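# Pry open spring-clipped cover seam with trim tool

## Task

Use the trim tool to release every spring clip along the cover's front seam so the cover pops open once the final clip lets go; no clip may be broken, the tool must not be pushed with excessive force, and it must never be jammed into solid material rather than a slot. At the end the tool must be clear of the slots, and the open cover must stay that way without the robot holding anything in place.

## Robot and tools

Robot: one arm with six revolute joints and a two-finger gripper. It is mounted near the table, and its base may sit slightly tilted. The trim tool is a loose object to pick up and use. Objects may occasionally get a short external nudge. Nothing may end up on the floor: keep every item on the table.

Scene frame: origin on the table surface straight below the arm's base, +z up, +x forward, +y to the left when facing along +x. Camera calibrations use this frame; positions are in metres.

Tool execute_actions. Argument actions is a list holding zero or one item. Optional boolean pictures asks for camera images; they come back automatically only when actions is empty.
- Empty list: sends nothing and reports the current state with pictures.
- Motion item: {"rows": [[...]], "steps": N}. N is 10 to 15 control steps of 1/30 s each (default 15). rows holds 1 to 15 rows. Row k is used on step k, and the final row repeats if there are fewer rows than steps. There is a single arm, so each row is one list of exactly 7 numbers: absolute target angles in radians for waist, shoulder, elbow, wrist pitch, wrist yaw, wrist roll, in that order, in the same form the Joint positions line prints them, followed by the gripper opening command. These are targets to reach, not offsets. Stated joint ranges: waist -2.618 to 3.054, shoulder 0.000 to 3.142, elbow 0.000 to 3.142, wrist pitch -1.571 to 1.571, wrist yaw -1.571 to 1.571, wrist roll -2.094 to 2.094. Real limits can differ from these by up to 0.036 rad either way. A call is rejected and nothing moves if any target exceeds a stated end by more than 0.036 rad while also being further out than that joint's last reported angle. A target beyond the real end is clipped to the end, and the result may print "joint sent to its limit" (possibly referring to an earlier action still running). Missing that line does not prove there is room left.
- Opening: a number from -1 (closed) to +1 (fully open, 0.094 m between pads).
- Wait item: {"steps": N} with N up to 300 and no rows. It sends no new command and returns once N steps have passed since the previous result, with your reply time counted toward them.

Motion limits: each step, a joint's target is held within a fixed distance of its measured angle (waist 0.202, shoulder 0.258, elbow 0.238, wrist pitch 0.573, wrist yaw and roll 0.522 rad). If the targets would move the gripper over 70 mm from where it is, all of them are scaled toward the current angles. Distant targets therefore take several actions to reach.

Timing: the result of an action is captured 10 steps before it finishes. Those last steps, plus further drift toward your last target, run while you compose the next reply. The arm keeps heading for the last row you sent until it has nearly stopped or a step is HELD. After that only a fresh action moves it further or makes it push harder. Fingers that are already moving keep going.

Result lines: Joint positions and Joint velocities give the six joints (rad, rad/s), then the pad gap (m, m/s). grip_measured is the measured opening on the command scale, and may be off by about 1 mm of opening, consistently within a scene. To hold something, keep commanding an opening below grip_measured: about 0.03 below gives a firm grip, a smaller margin a lighter one. Per-pad force tops out around 50 to 62 N, lower on thin parts under about 2 mm, with a brief spike at first contact. "joint command not followed" means the clearance check changed or blocked targets; mounting blocks and posts count as part of the arm. HELD marks steps on which your row, or part of it, was not sent. MOTOR HOT appears from 75 °C. At 90 °C the arm halts for 10 s. At 100 °C the motors and gripper go limp and the arm falls; both are reported as OVER-TEMPERATURE FAULT. Holding loads heats the motors even while you think, so avoid long static holds.

Tool zoom_image: {"camera": name, "region": [x0, y0, x1, y1]} gives a sharper crop of that camera's latest frame. Pixel coordinates start at the top-left, and the region is at most 504x504. Cameras: cam_head_left (896x504), cam_head_right (896x504), cam_wrist (616x616, fisheye, pose not given). Head camera calibration is in the prompt and may be off by a few degrees and millimetres.

Tool show_instructions: no arguments. It shows the scene's reference pages and moves nothing.

Call it only after every clip is released, the cover has sprung open and stays open by itself, and the tool is out of the slots. Replying without a tool call ends the whole run.

Procedure: look, grasp the trim tool firmly, then approach along the front seam. Insert the tip only into visible slots, never into solid material, and lever gently with small moves. Do not force it; excessive push or a broken clip fails the task. Release clips one after another until the cover pops. Then withdraw the tool and set it down calmly on the table. Avoid drops, slams, hard hits, and knocking items off the table.

Each tool is called by a JSON object that holds its "fn" and its "kwargs", one argument or row to a line.

Reference images:

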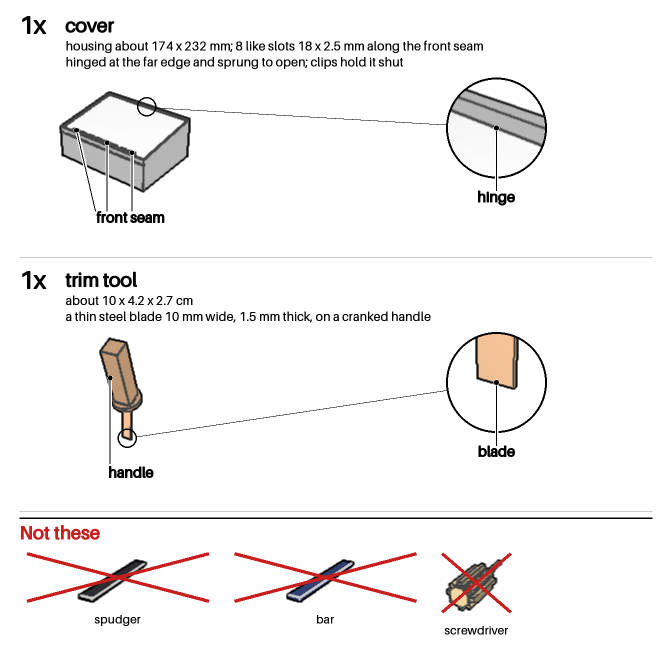

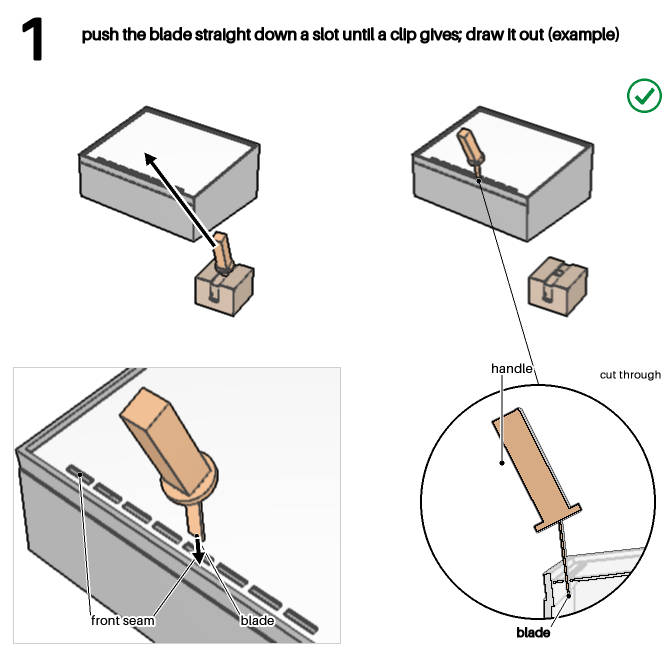

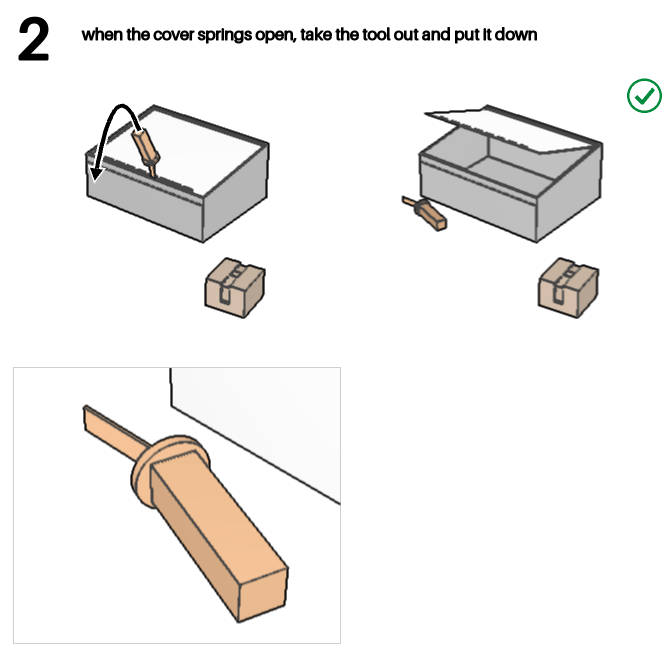

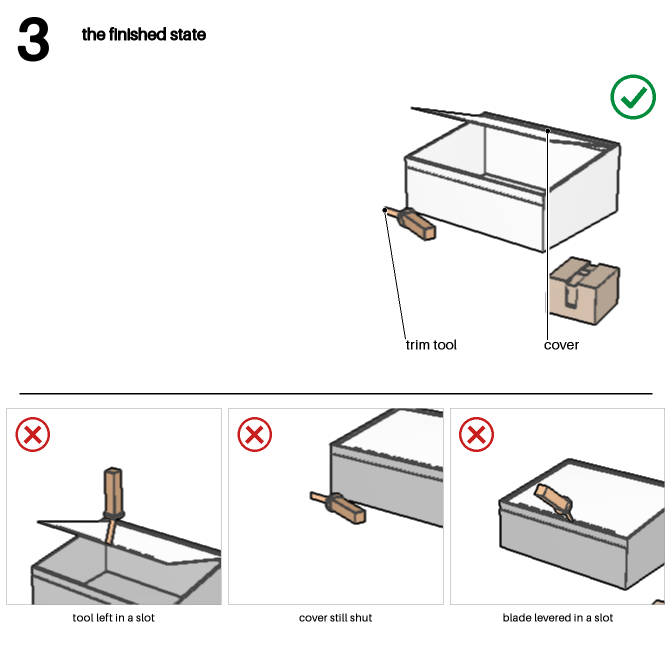

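## Session

{"fn": "execute_actions", "kwargs": {
  "actions": []
}}

Scene clock: 0.00 s of 5100.00 s.
grip_measured=+1.000
Joint positions: [ 0.157  1.22   0.598  0.316  1.101 -1.806  0.094]
Joint velocities: [ 0.002 -0.012 -0.012  0.007 -0.066  0.051  0.   ]
Motor temperatures (°C, as the motors report them): [24 26 25 25 27 24]

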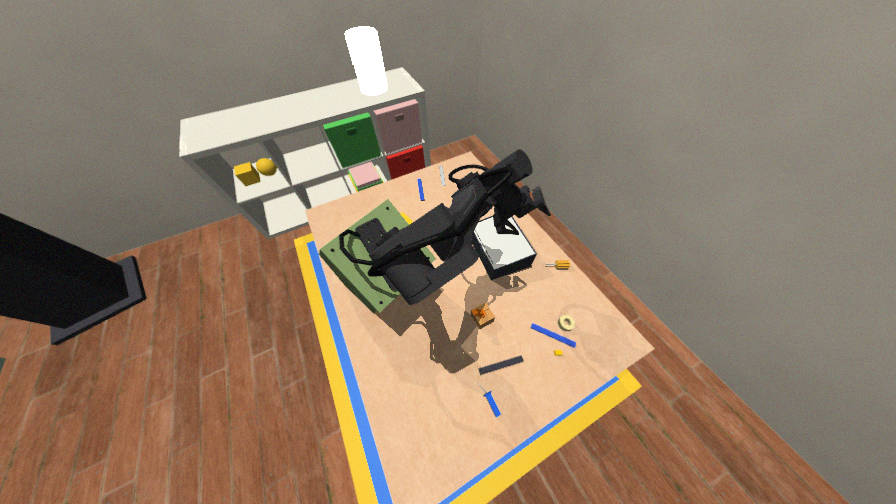

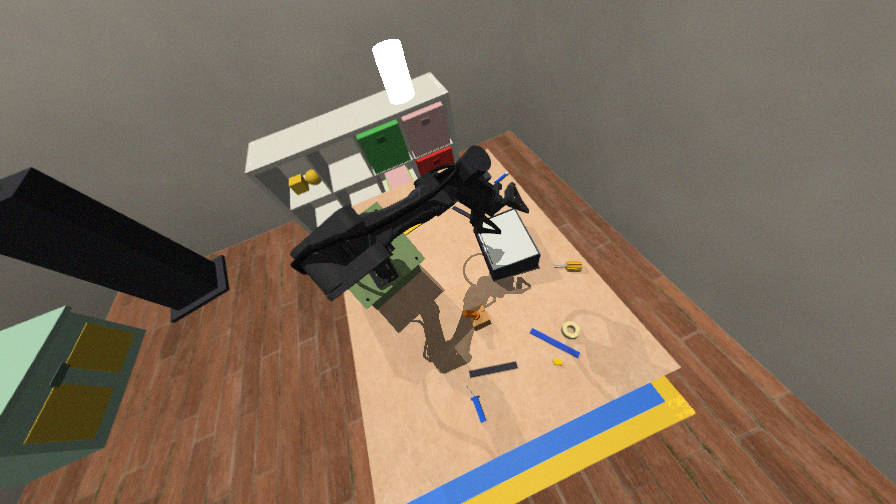

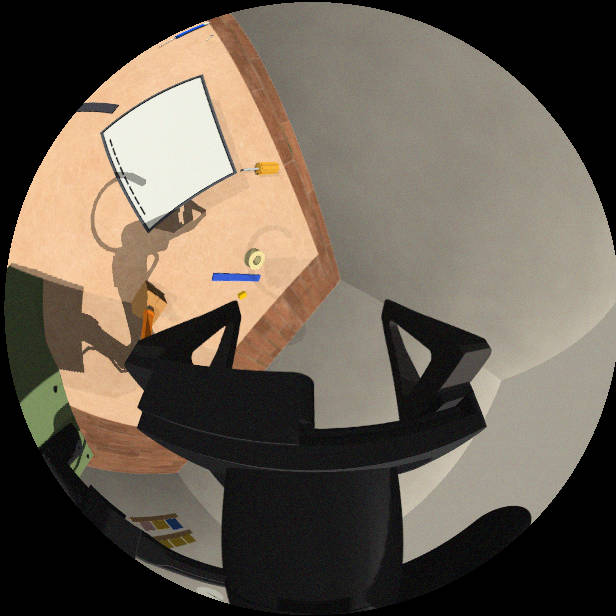

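{"fn": "zoom_image", "kwargs": {
  "camera": "cam_head_left",
  "region": [300, 130, 660, 350]
}}

{"fn": "zoom_image", "kwargs": {
  "camera": "cam_head_right",
  "region": [300, 130, 660, 350]
}}

Region (300, 130, 660, 350) of cam_head_left's 896x504 image, scaled by 1.400, with more detail than that image has.

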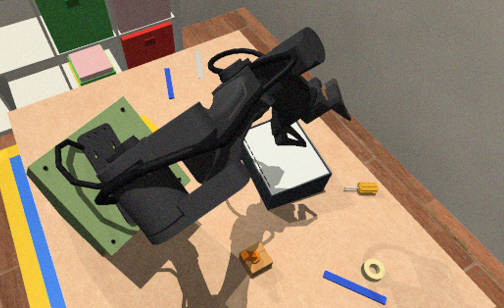

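Region (300, 130, 660, 350) of cam_head_right's 896x504 image, scaled by 1.400, with more detail than that image has.

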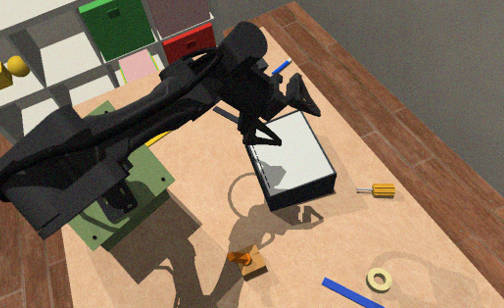

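{"fn": "zoom_image", "kwargs": {
  "camera": "cam_head_right",
  "region": [450, 190, 570, 290]
}}

{"fn": "zoom_image", "kwargs": {
  "camera": "cam_head_left",
  "region": [440, 190, 580, 340]
}}

Region (450, 190, 570, 290) of cam_head_right's 896x504 image, scaled by 4.200, with more detail than that image has.

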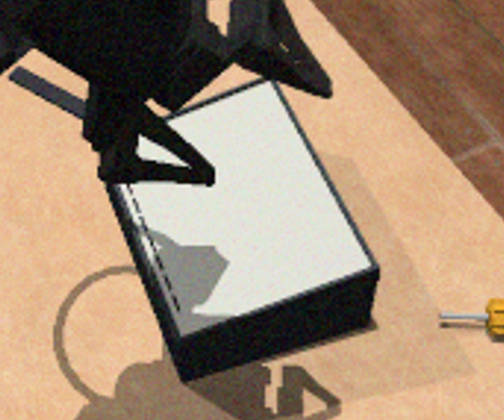

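Region (440, 190, 580, 340) of cam_head_left's 896x504 image, scaled by 3.360, with more detail than that image has; it fills the left 470 columns of this view, and the rest is white.

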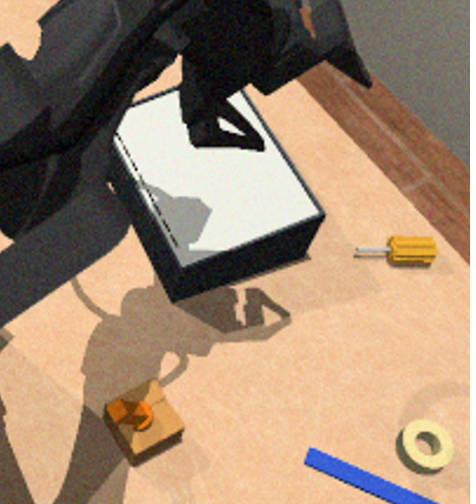

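{"fn": "execute_actions", "kwargs": {
  "actions": [
    {"rows": [[0.157,1.22,0.598,0.0,0.0,0.0,1]], "steps": 15}
  ]
}}

{"fn": "execute_actions", "kwargs": {
  "actions": [
    {"steps": 60}
  ],
  "pictures": true
}}

Scene clock: 9.67 s of 5100.00 s.
grip_measured=+1.000
Joint positions: [ 0.153  1.217  0.599  0.123  0.632 -1.328  0.094]
Joint velocities: [-0.012 -0.007 -0.012 -0.711 -2.791  2.791  0.   ]
Motor temperatures (°C, as the motors report them): [24 26 26 26 27 24]
Steps of this call (steps 1 to 90: nothing new was sent; then 6.50 s passed at rest; steps 91 to 95: the first 5 steps of this action). Readings (joint positions):
91: [0.153 1.218 0.599 0.278 1.026 -1.722]
92: [0.153 1.217 0.599 0.233 0.929 -1.623]
94: [0.153 1.217 0.599 0.150 0.730 -1.426]
95: the state above

Scene clock: 11.67 s of 5100.00 s.
grip_measured=+1.000
Joint positions: [ 0.153  1.217  0.599  0.024  0.016 -0.006  0.094]
Joint velocities: [-0.012  0.007 -0.007 -0.037 -0.095 -0.081  0.   ]
Motor temperatures (°C, as the motors report them): [24 26 26 26 27 24]
Kept back: nothing.
Steps of this call (steps 1 to 10: the last 10 steps of your previous action; steps 11 to 45: the robot went on to your last target; steps 46 to 60: nothing new was sent). Readings (joint positions):
1: [0.153 1.217 0.599 0.102 0.534 -1.229]
2: [0.153 1.217 0.599 0.085 0.436 -1.130]
4: [0.153 1.217 0.599 0.061 0.281 -0.932]
8: [0.153 1.217 0.599 0.038 0.122 -0.534]
60: the state above
The arm was judged still, so your last target was given up. Only a new action makes it travel on or press farther. Fingers that are still opening or closing keep moving.

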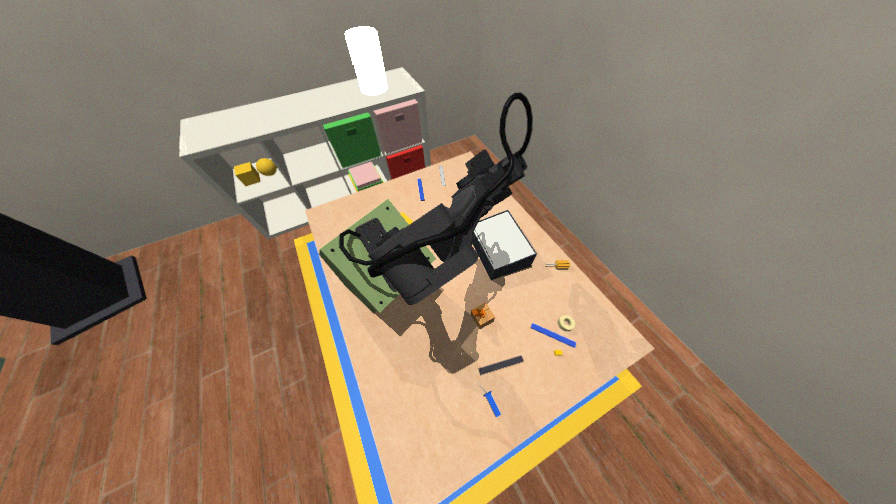

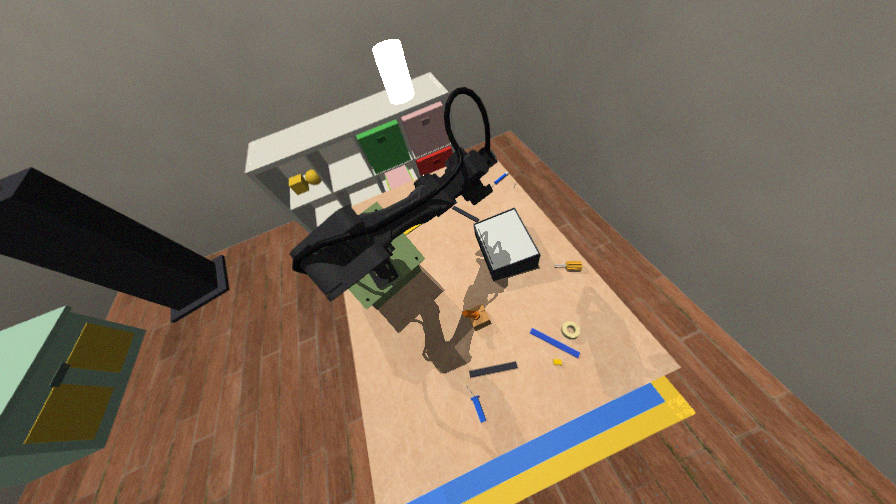

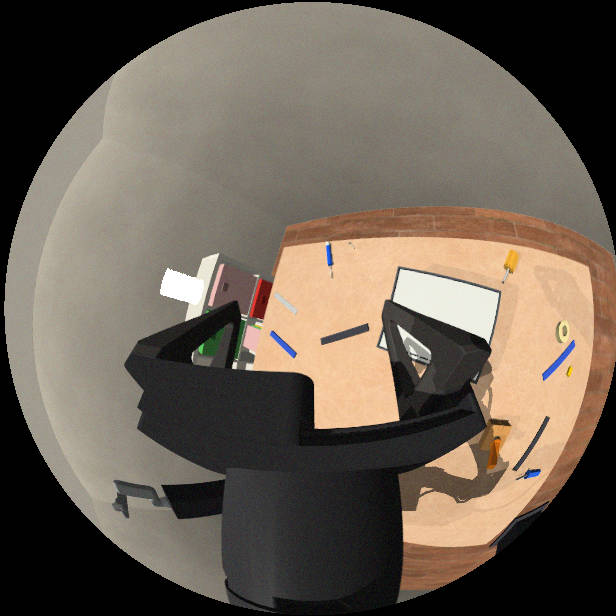

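{"fn": "zoom_image", "kwargs": {
  "camera": "cam_head_left",
  "region": [290, 80, 590, 330]
}}

{"fn": "zoom_image", "kwargs": {
  "camera": "cam_head_right",
  "region": [270, 80, 570, 330]
}}

Region (290, 80, 590, 330) of cam_head_left's 896x504 image, scaled by 1.680, with more detail than that image has.

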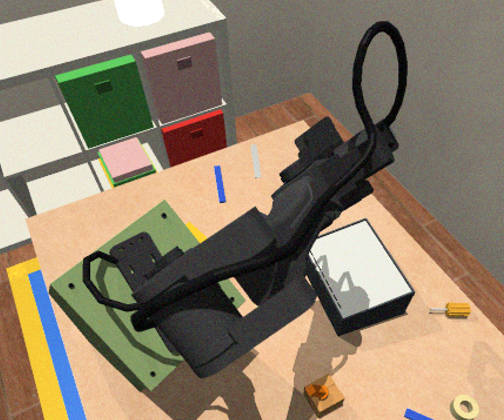

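Region (270, 80, 570, 330) of cam_head_right's 896x504 image, scaled by 1.680, with more detail than that image has.

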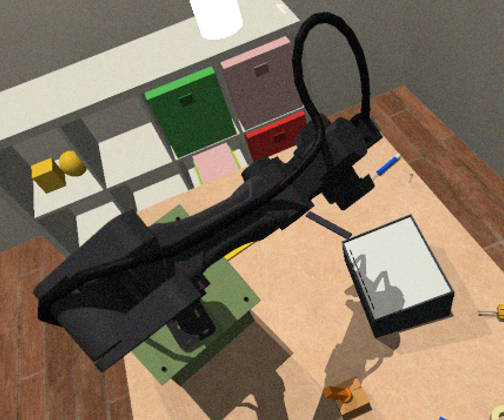

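{"fn": "execute_actions", "kwargs": {
  "actions": [
    {"rows": [[-0.4,1.22,0.598,0.0,0.0,0.0,1]], "steps": 15}
  ]
}}

{"fn": "execute_actions", "kwargs": {
  "actions": [
    {"steps": 30}
  ],
  "pictures": true
}}

Scene clock: 18.80 s of 5100.00 s.
grip_measured=+1.000
Joint positions: [-0.159  1.217  0.599  0.024 -0.004 -0.005  0.094]
Joint velocities: [-2.171 -0.007 -0.007 -0.007  0.154  0.007  0.   ]
Motor temperatures (°C, as the motors report them): [24 26 26 27 27 24]
Steps of this call (steps 1 to 90: nothing new was sent; then 3.97 s passed at rest; steps 91 to 95: the first 5 steps of this action). Readings (joint positions):
91: [0.126 1.217 0.599 0.024 -0.000 -0.006]
92: [0.067 1.217 0.599 0.024 -0.007 -0.006]
94: [-0.082 1.217 0.599 0.024 -0.005 -0.006]
95: the state above

Scene clock: 19.80 s of 5100.00 s.
grip_measured=+1.000
Joint positions: [-0.411  1.217  0.599  0.022  0.015 -0.004  0.094]
Joint velocities: [-0.002  0.007 -0.017  0.022  0.095 -0.037  0.   ]
Motor temperatures (°C, as the motors report them): [24 26 26 27 27 24]
Kept back: nothing.
Steps of this call (steps 1 to 10: the last 10 steps of your previous action; steps 11 to 30: the robot went on to your last target). Readings (joint positions):
1: [-0.236 1.217 0.599 0.024 -0.002 -0.005]
2: [-0.308 1.217 0.599 0.024 0.001 -0.005]
4: [-0.397 1.217 0.599 0.024 0.014 -0.004]
8: [-0.411 1.217 0.599 0.023 0.015 -0.004]
30: the state above
The arm was judged still, so your last target was given up. Only a new action makes it travel on or press farther. Fingers that are still opening or closing keep moving.

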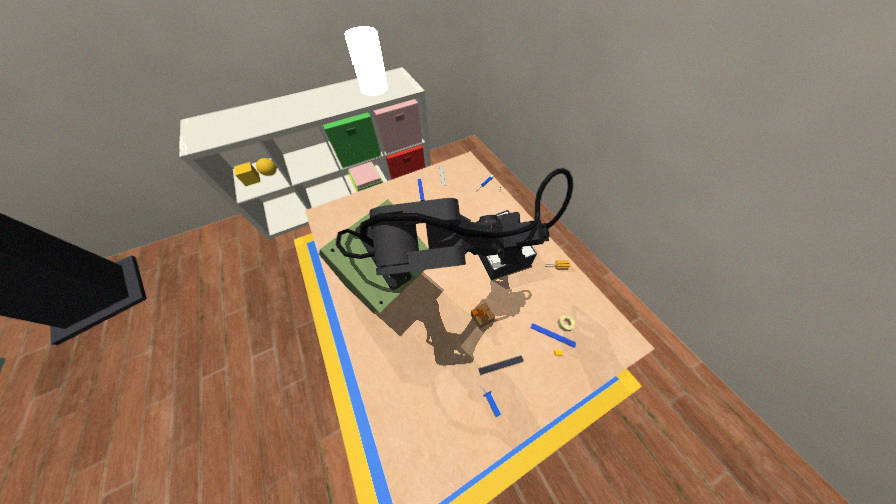

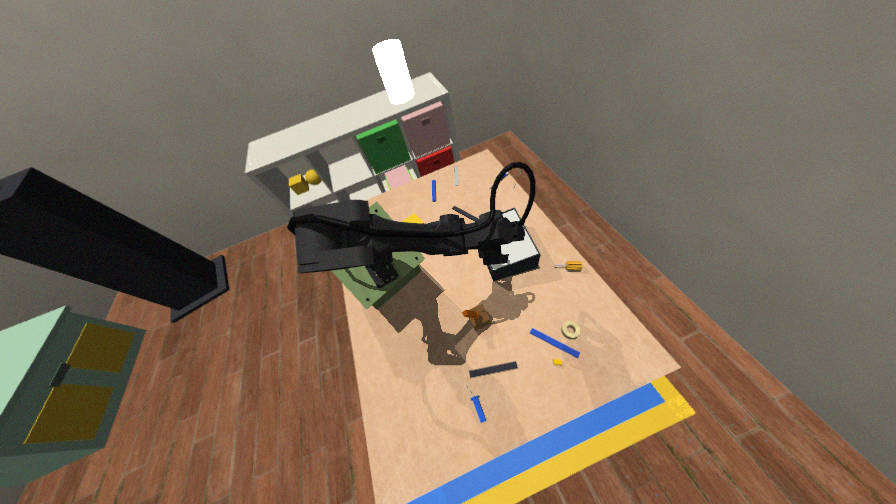

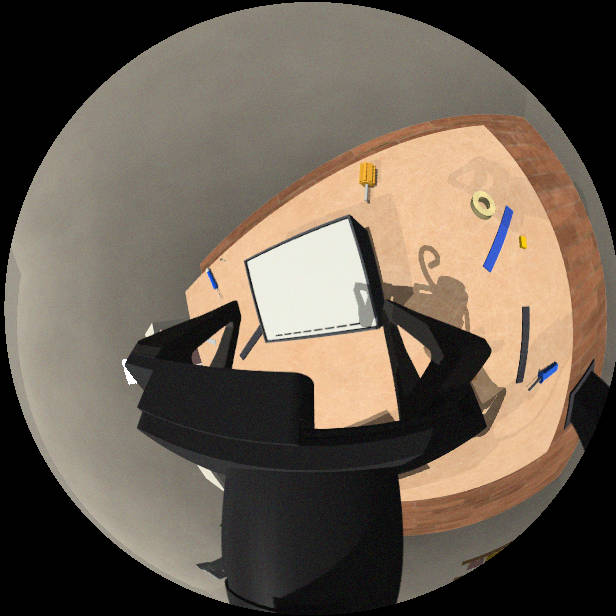

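{"fn": "zoom_image", "kwargs": {
  "camera": "cam_head_right",
  "region": [280, 150, 600, 340]
}}

{"fn": "zoom_image", "kwargs": {
  "camera": "cam_head_left",
  "region": [300, 150, 620, 340]
}}

Region (280, 150, 600, 340) of cam_head_right's 896x504 image, scaled by 1.575, with more detail than that image has; it fills the top 299 rows of this view, and the rest is white.

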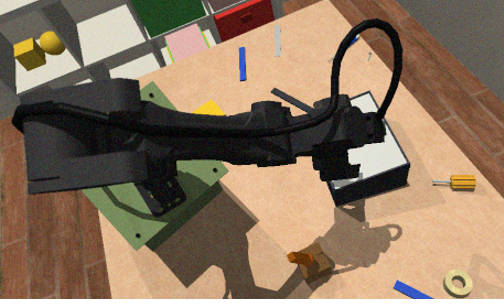

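Region (300, 150, 620, 340) of cam_head_left's 896x504 image, scaled by 1.575, with more detail than that image has; it fills the top 299 rows of this view, and the rest is white.

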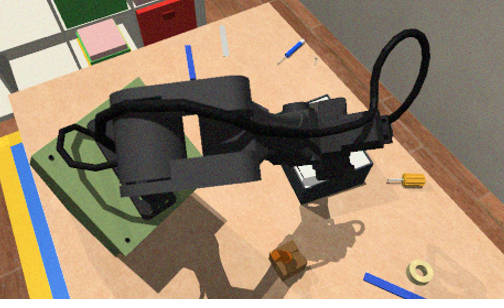

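{"fn": "execute_actions", "kwargs": {
  "actions": [
    {"rows": [[-0.4,1.22,0.598,0.8,0.0,0.0,1]], "steps": 15}
  ]
}}

{"fn": "execute_actions", "kwargs": {
  "actions": [
    {"steps": 30}
  ],
  "pictures": true
}}

Scene clock: 21.30 s of 5100.00 s.
grip_measured=+1.000
Joint positions: [-0.411  1.221  0.59   0.371  0.015 -0.004  0.094]
Joint velocities: [-0.002 -0.002  0.002  2.176 -0.051  0.037  0.   ]
Motor temperatures (°C, as the motors report them): [24 26 26 27 27 24]
Steps of this call (steps 1 to 40: nothing new was sent; steps 41 to 45: the first 5 steps of this action). Readings (joint positions):
41: [-0.411 1.218 0.593 0.071 0.015 -0.004]
42: [-0.411 1.220 0.590 0.139 0.015 -0.004]
44: [-0.411 1.221 0.590 0.292 0.015 -0.004]
45: the state above

Scene clock: 22.30 s of 5100.00 s.
grip_measured=+1.000
Joint positions: [-0.411  1.221  0.59   0.796  0.015 -0.004  0.094]
Joint velocities: [-0.017 -0.017  0.002 -0.007  0.037  0.007  0.   ]
Motor temperatures (°C, as the motors report them): [24 26 26 27 27 24]
Kept back: nothing.
Steps of this call (steps 1 to 10: the last 10 steps of your previous action; steps 11 to 30: the robot went on to your last target). Readings (joint positions):
1: [-0.411 1.221 0.590 0.447 0.015 -0.004]
2: [-0.411 1.221 0.590 0.519 0.015 -0.004]
4: [-0.411 1.221 0.590 0.630 0.015 -0.004]
8: [-0.411 1.221 0.590 0.736 0.015 -0.004]
30: the state above
The arm was judged still, so your last target was given up. Only a new action makes it travel on or press farther. Fingers that are still opening or closing keep moving.

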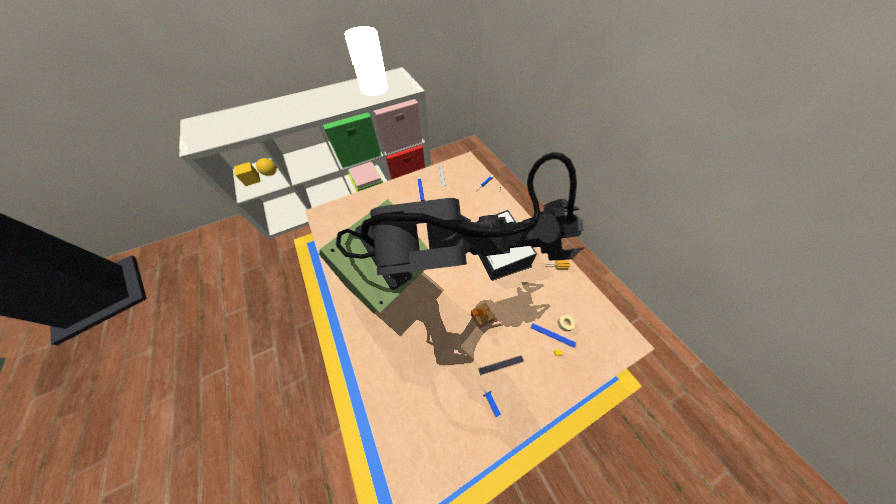

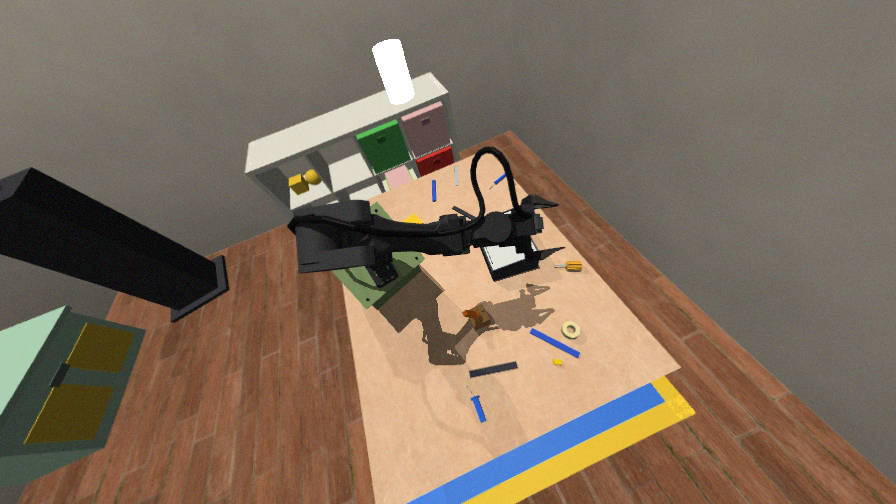

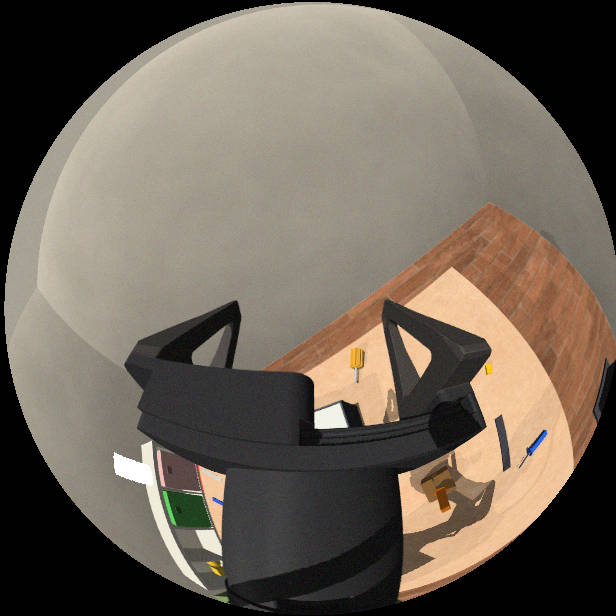

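{"fn": "execute_actions", "kwargs": {
  "actions": [
    {"rows": [[-0.33,1.51,1.11,-0.94,0.57,0.0,1]], "steps": 15}
  ]
}}

{"fn": "execute_actions", "kwargs": {
  "actions": [
    {"steps": 45}
  ],
  "pictures": true
}}

Scene clock: 29.87 s of 5100.00 s.
grip_measured=+1.000
Joint positions: [-0.357  1.463  0.903  0.383  0.338 -0.004  0.094]
Joint velocities: [ 0.198  1.429  2.215 -3.319  1.385  0.022  0.   ]
Motor temperatures (°C, as the motors report them): [24 27 27 28 27 24]
Steps of this call (steps 1 to 90: nothing new was sent; then 4.40 s passed at rest; steps 91 to 95: the first 5 steps of this action). Readings (joint positions):
91: [-0.401 1.239 0.616 0.749 0.072 -0.004]
92: [-0.389 1.286 0.673 0.683 0.143 -0.004]
94: [-0.366 1.409 0.823 0.496 0.283 -0.004]
95: the state above

Scene clock: 31.37 s of 5100.00 s.
grip_measured=+1.000
Joint positions: [-0.346  1.514  1.096 -0.926  0.56  -0.004  0.094]
Joint velocities: [ 0.002 -0.012 -0.002  0.081  0.022 -0.037  0.   ]
Motor temperatures (°C, as the motors report them): [24 27 27 28 27 24]
Kept back: nothing.
Steps of this call (steps 1 to 10: the last 10 steps of your previous action; steps 11 to 45: the robot went on to your last target). Readings (joint positions):
1: [-0.352 1.503 0.974 0.271 0.381 -0.004]
2: [-0.348 1.523 1.027 0.166 0.415 -0.004]
4: [-0.346 1.523 1.080 -0.033 0.466 -0.004]
8: [-0.346 1.514 1.096 -0.387 0.517 -0.004]
45: the state above
The arm was judged still, so your last target was given up. Only a new action makes it travel on or press farther. Fingers that are still opening or closing keep moving.

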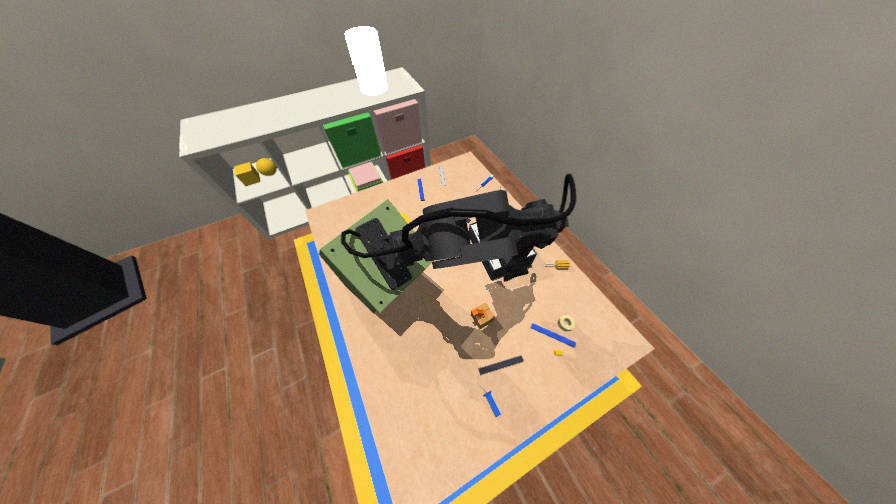

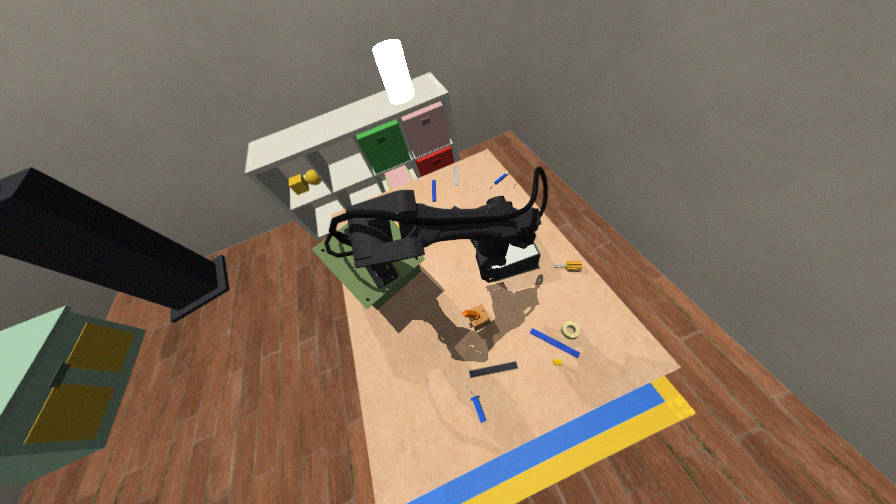

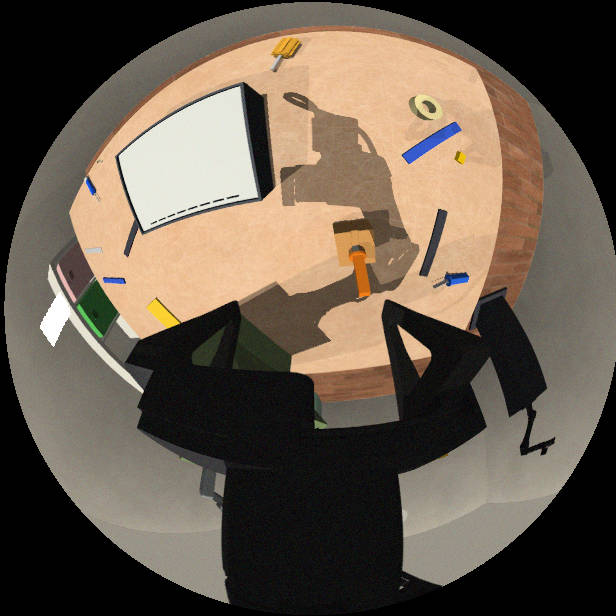

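{"fn": "zoom_image", "kwargs": {
  "camera": "cam_wrist",
  "region": [100, 60, 420, 320]
}}

Region (100, 60, 420, 320) of cam_wrist's 616x616 image, scaled by 1.575, with more detail than that image has; it fills the top 410 rows of this view, and the rest is white.

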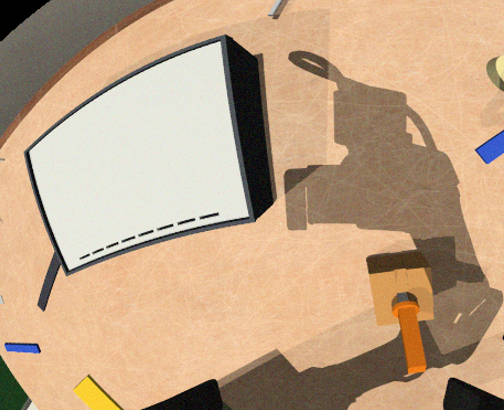

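{"fn": "execute_actions", "kwargs": {
  "actions": [
    {"rows": [[-0.33,1.51,1.11,-0.94,0.57,1.57,-1]], "steps": 15}
  ]
}}

{"fn": "execute_actions", "kwargs": {
  "actions": [
    {"steps": 40}
  ],
  "pictures": true
}}

Scene clock: 34.53 s of 5100.00 s.
grip_measured=-0.346
Joint positions: [-0.345  1.514  1.096 -0.927  0.56   0.478  0.031]
Joint velocities: [-0.002 -0.012 -0.017  0.007 -0.007  2.733 -0.422]
Motor temperatures (°C, as the motors report them): [25 27 27 28 27 24]
Steps of this call (steps 1 to 90: nothing new was sent; steps 91 to 95: the first 5 steps of this action). Readings (joint positions):
91: [-0.345 1.514 1.096 -0.926 0.560 0.079]
92: [-0.345 1.514 1.096 -0.927 0.560 0.180]
94: [-0.345 1.514 1.096 -0.927 0.560 0.379]
95: the state above

Scene clock: 35.87 s of 5100.00 s.
grip_measured=-0.983
Joint positions: [-0.345  1.514  1.096 -0.927  0.56   1.56   0.001]
Joint velocities: [-0.012 -0.012  0.002 -0.125  0.037 -0.051 -0.002]
Motor temperatures (°C, as the motors report them): [25 27 27 28 27 24]
Kept back: nothing.
Steps of this call (steps 1 to 10: the last 10 steps of your previous action; steps 11 to 40: the robot went on to your last target). Readings (joint positions):
1: [-0.345 1.514 1.096 -0.927 0.560 0.578]
2: [-0.345 1.514 1.096 -0.927 0.560 0.677]
4: [-0.345 1.514 1.096 -0.927 0.560 0.876]
8: [-0.345 1.514 1.096 -0.927 0.560 1.249]
40: the state above

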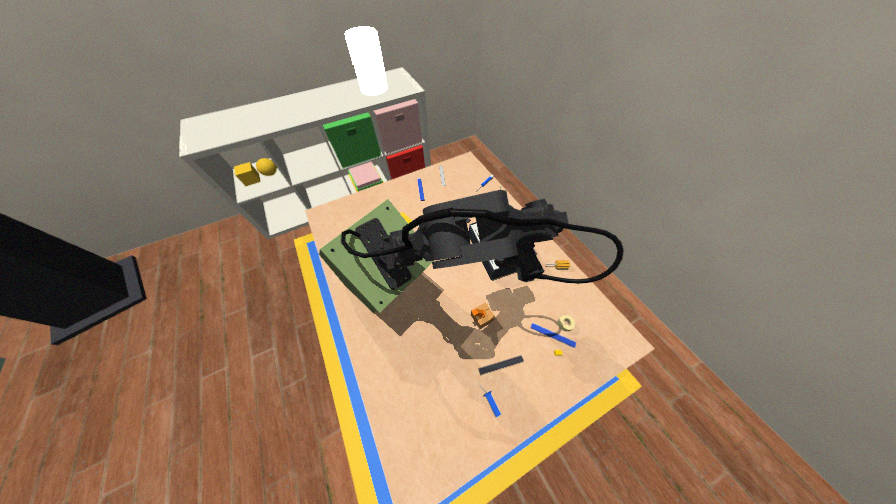

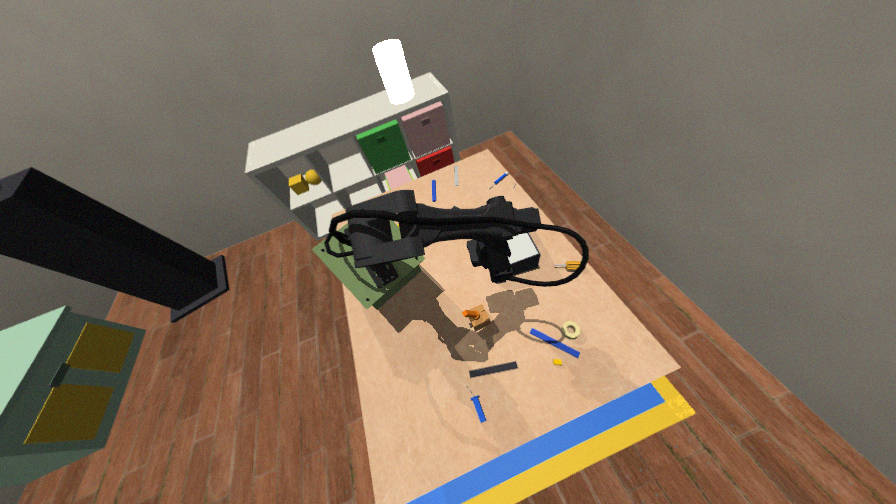

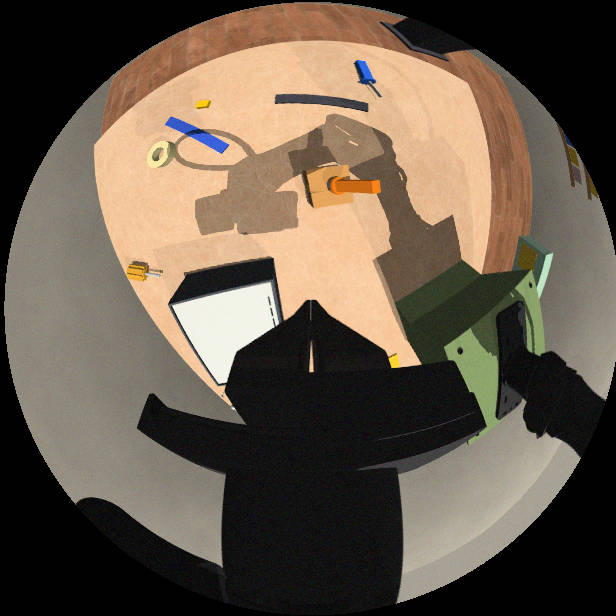

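{"fn": "zoom_image", "kwargs": {
  "camera": "cam_wrist",
  "region": [120, 100, 480, 400]
}}

Region (120, 100, 480, 400) of cam_wrist's 616x616 image, scaled by 1.400, with more detail than that image has.

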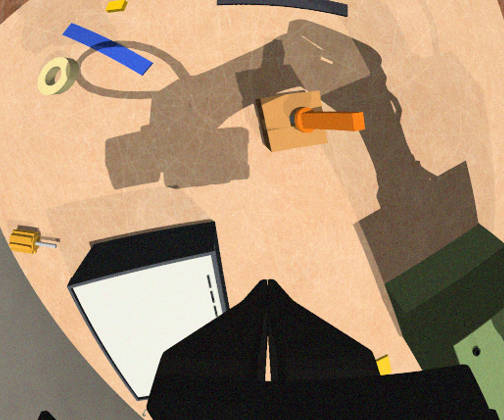

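{"fn": "execute_actions", "kwargs": {
  "actions": [
    {"rows": [[-0.57,1.69,0.776,-0.055,0.52,0.0,-1]], "steps": 15}
  ]
}}

{"fn": "execute_actions", "kwargs": {
  "actions": [
    {"steps": 45}
  ],
  "pictures": true
}}

Scene clock: 41.67 s of 5100.00 s.
grip_measured=-0.983
Joint positions: [-0.511  1.617  0.907 -0.513  0.544  1.206  0.001]
Joint velocities: [-1.106  0.984 -1.653  3.348 -0.139 -2.85  -0.001]
Motor temperatures (°C, as the motors report them): [25 27 27 27 27 24]
Steps of this call (steps 1 to 15: the robot went on to your last target; steps 16 to 90: nothing new was sent; then 2.63 s passed at rest; steps 91 to 95: the first 5 steps of this action). Readings (joint positions):
91: [-0.359 1.518 1.077 -0.878 0.556 1.509]
92: [-0.390 1.531 1.048 -0.799 0.551 1.447]
94: [-0.471 1.584 0.963 -0.624 0.547 1.303]
95: the state above

Scene clock: 43.17 s of 5100.00 s.
grip_measured=-0.983
Joint positions: [-0.581  1.704  0.769 -0.068  0.528  0.009  0.001]
Joint velocities: [ 0.002 -0.022 -0.012  0.007  0.022 -0.11   0.   ]
Motor temperatures (°C, as the motors report them): [25 27 27 27 27 24]
Kept back: nothing.
Steps of this call (steps 1 to 10: the last 10 steps of your previous action; steps 11 to 45: the robot went on to your last target). Readings (joint positions):
1: [-0.544 1.650 0.858 -0.419 0.541 1.107]
2: [-0.567 1.679 0.820 -0.354 0.539 1.008]
4: [-0.581 1.707 0.776 -0.274 0.534 0.809]
8: [-0.581 1.706 0.769 -0.157 0.528 0.412]
45: the state above
The arm was judged still, so your last target was given up. Only a new action makes it travel on or press farther. Fingers that are still opening or closing keep moving.

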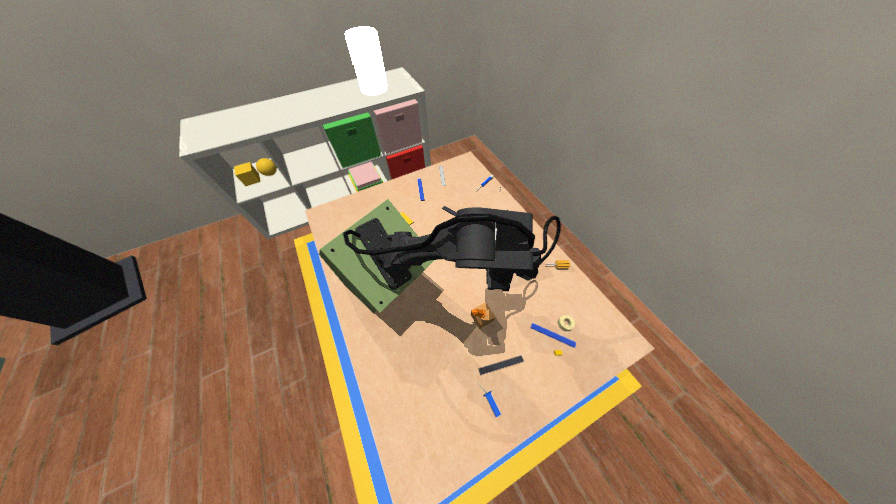

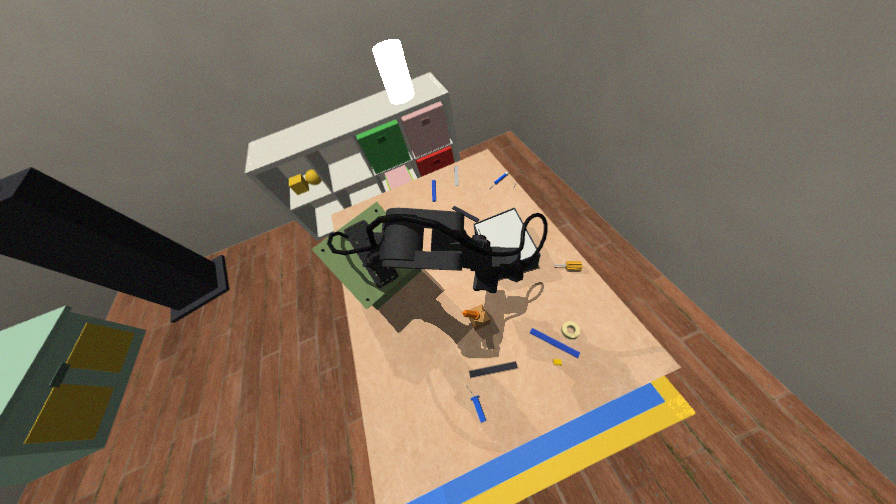

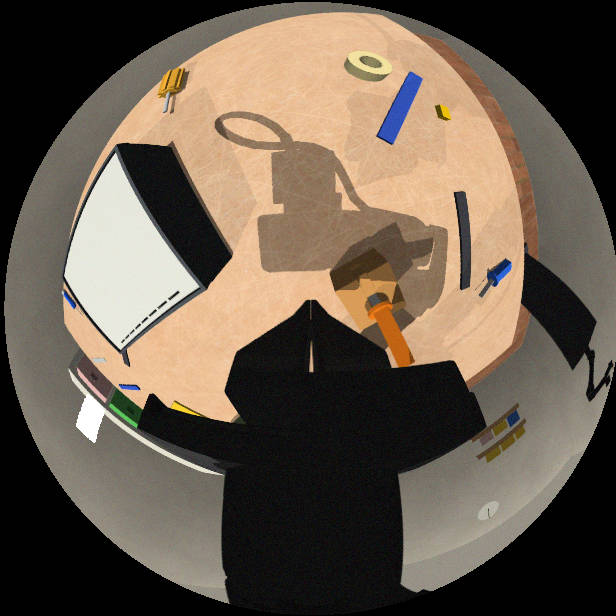

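{"fn": "zoom_image", "kwargs": {
  "camera": "cam_head_left",
  "region": [320, 180, 600, 340]
}}

{"fn": "zoom_image", "kwargs": {
  "camera": "cam_head_right",
  "region": [300, 180, 580, 340]
}}

Region (320, 180, 600, 340) of cam_head_left's 896x504 image, scaled by 1.800, with more detail than that image has; it fills the top 288 rows of this view, and the rest is white.

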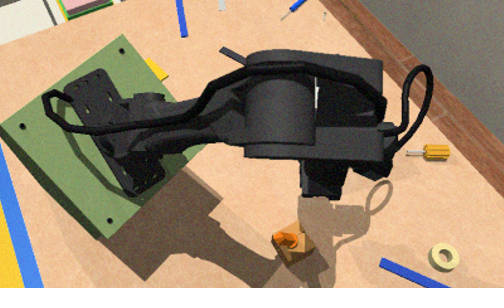

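Region (300, 180, 580, 340) of cam_head_right's 896x504 image, scaled by 1.800, with more detail than that image has; it fills the top 288 rows of this view, and the rest is white.

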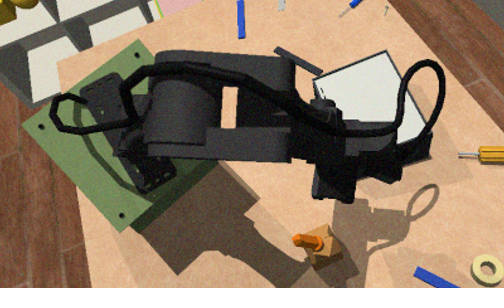

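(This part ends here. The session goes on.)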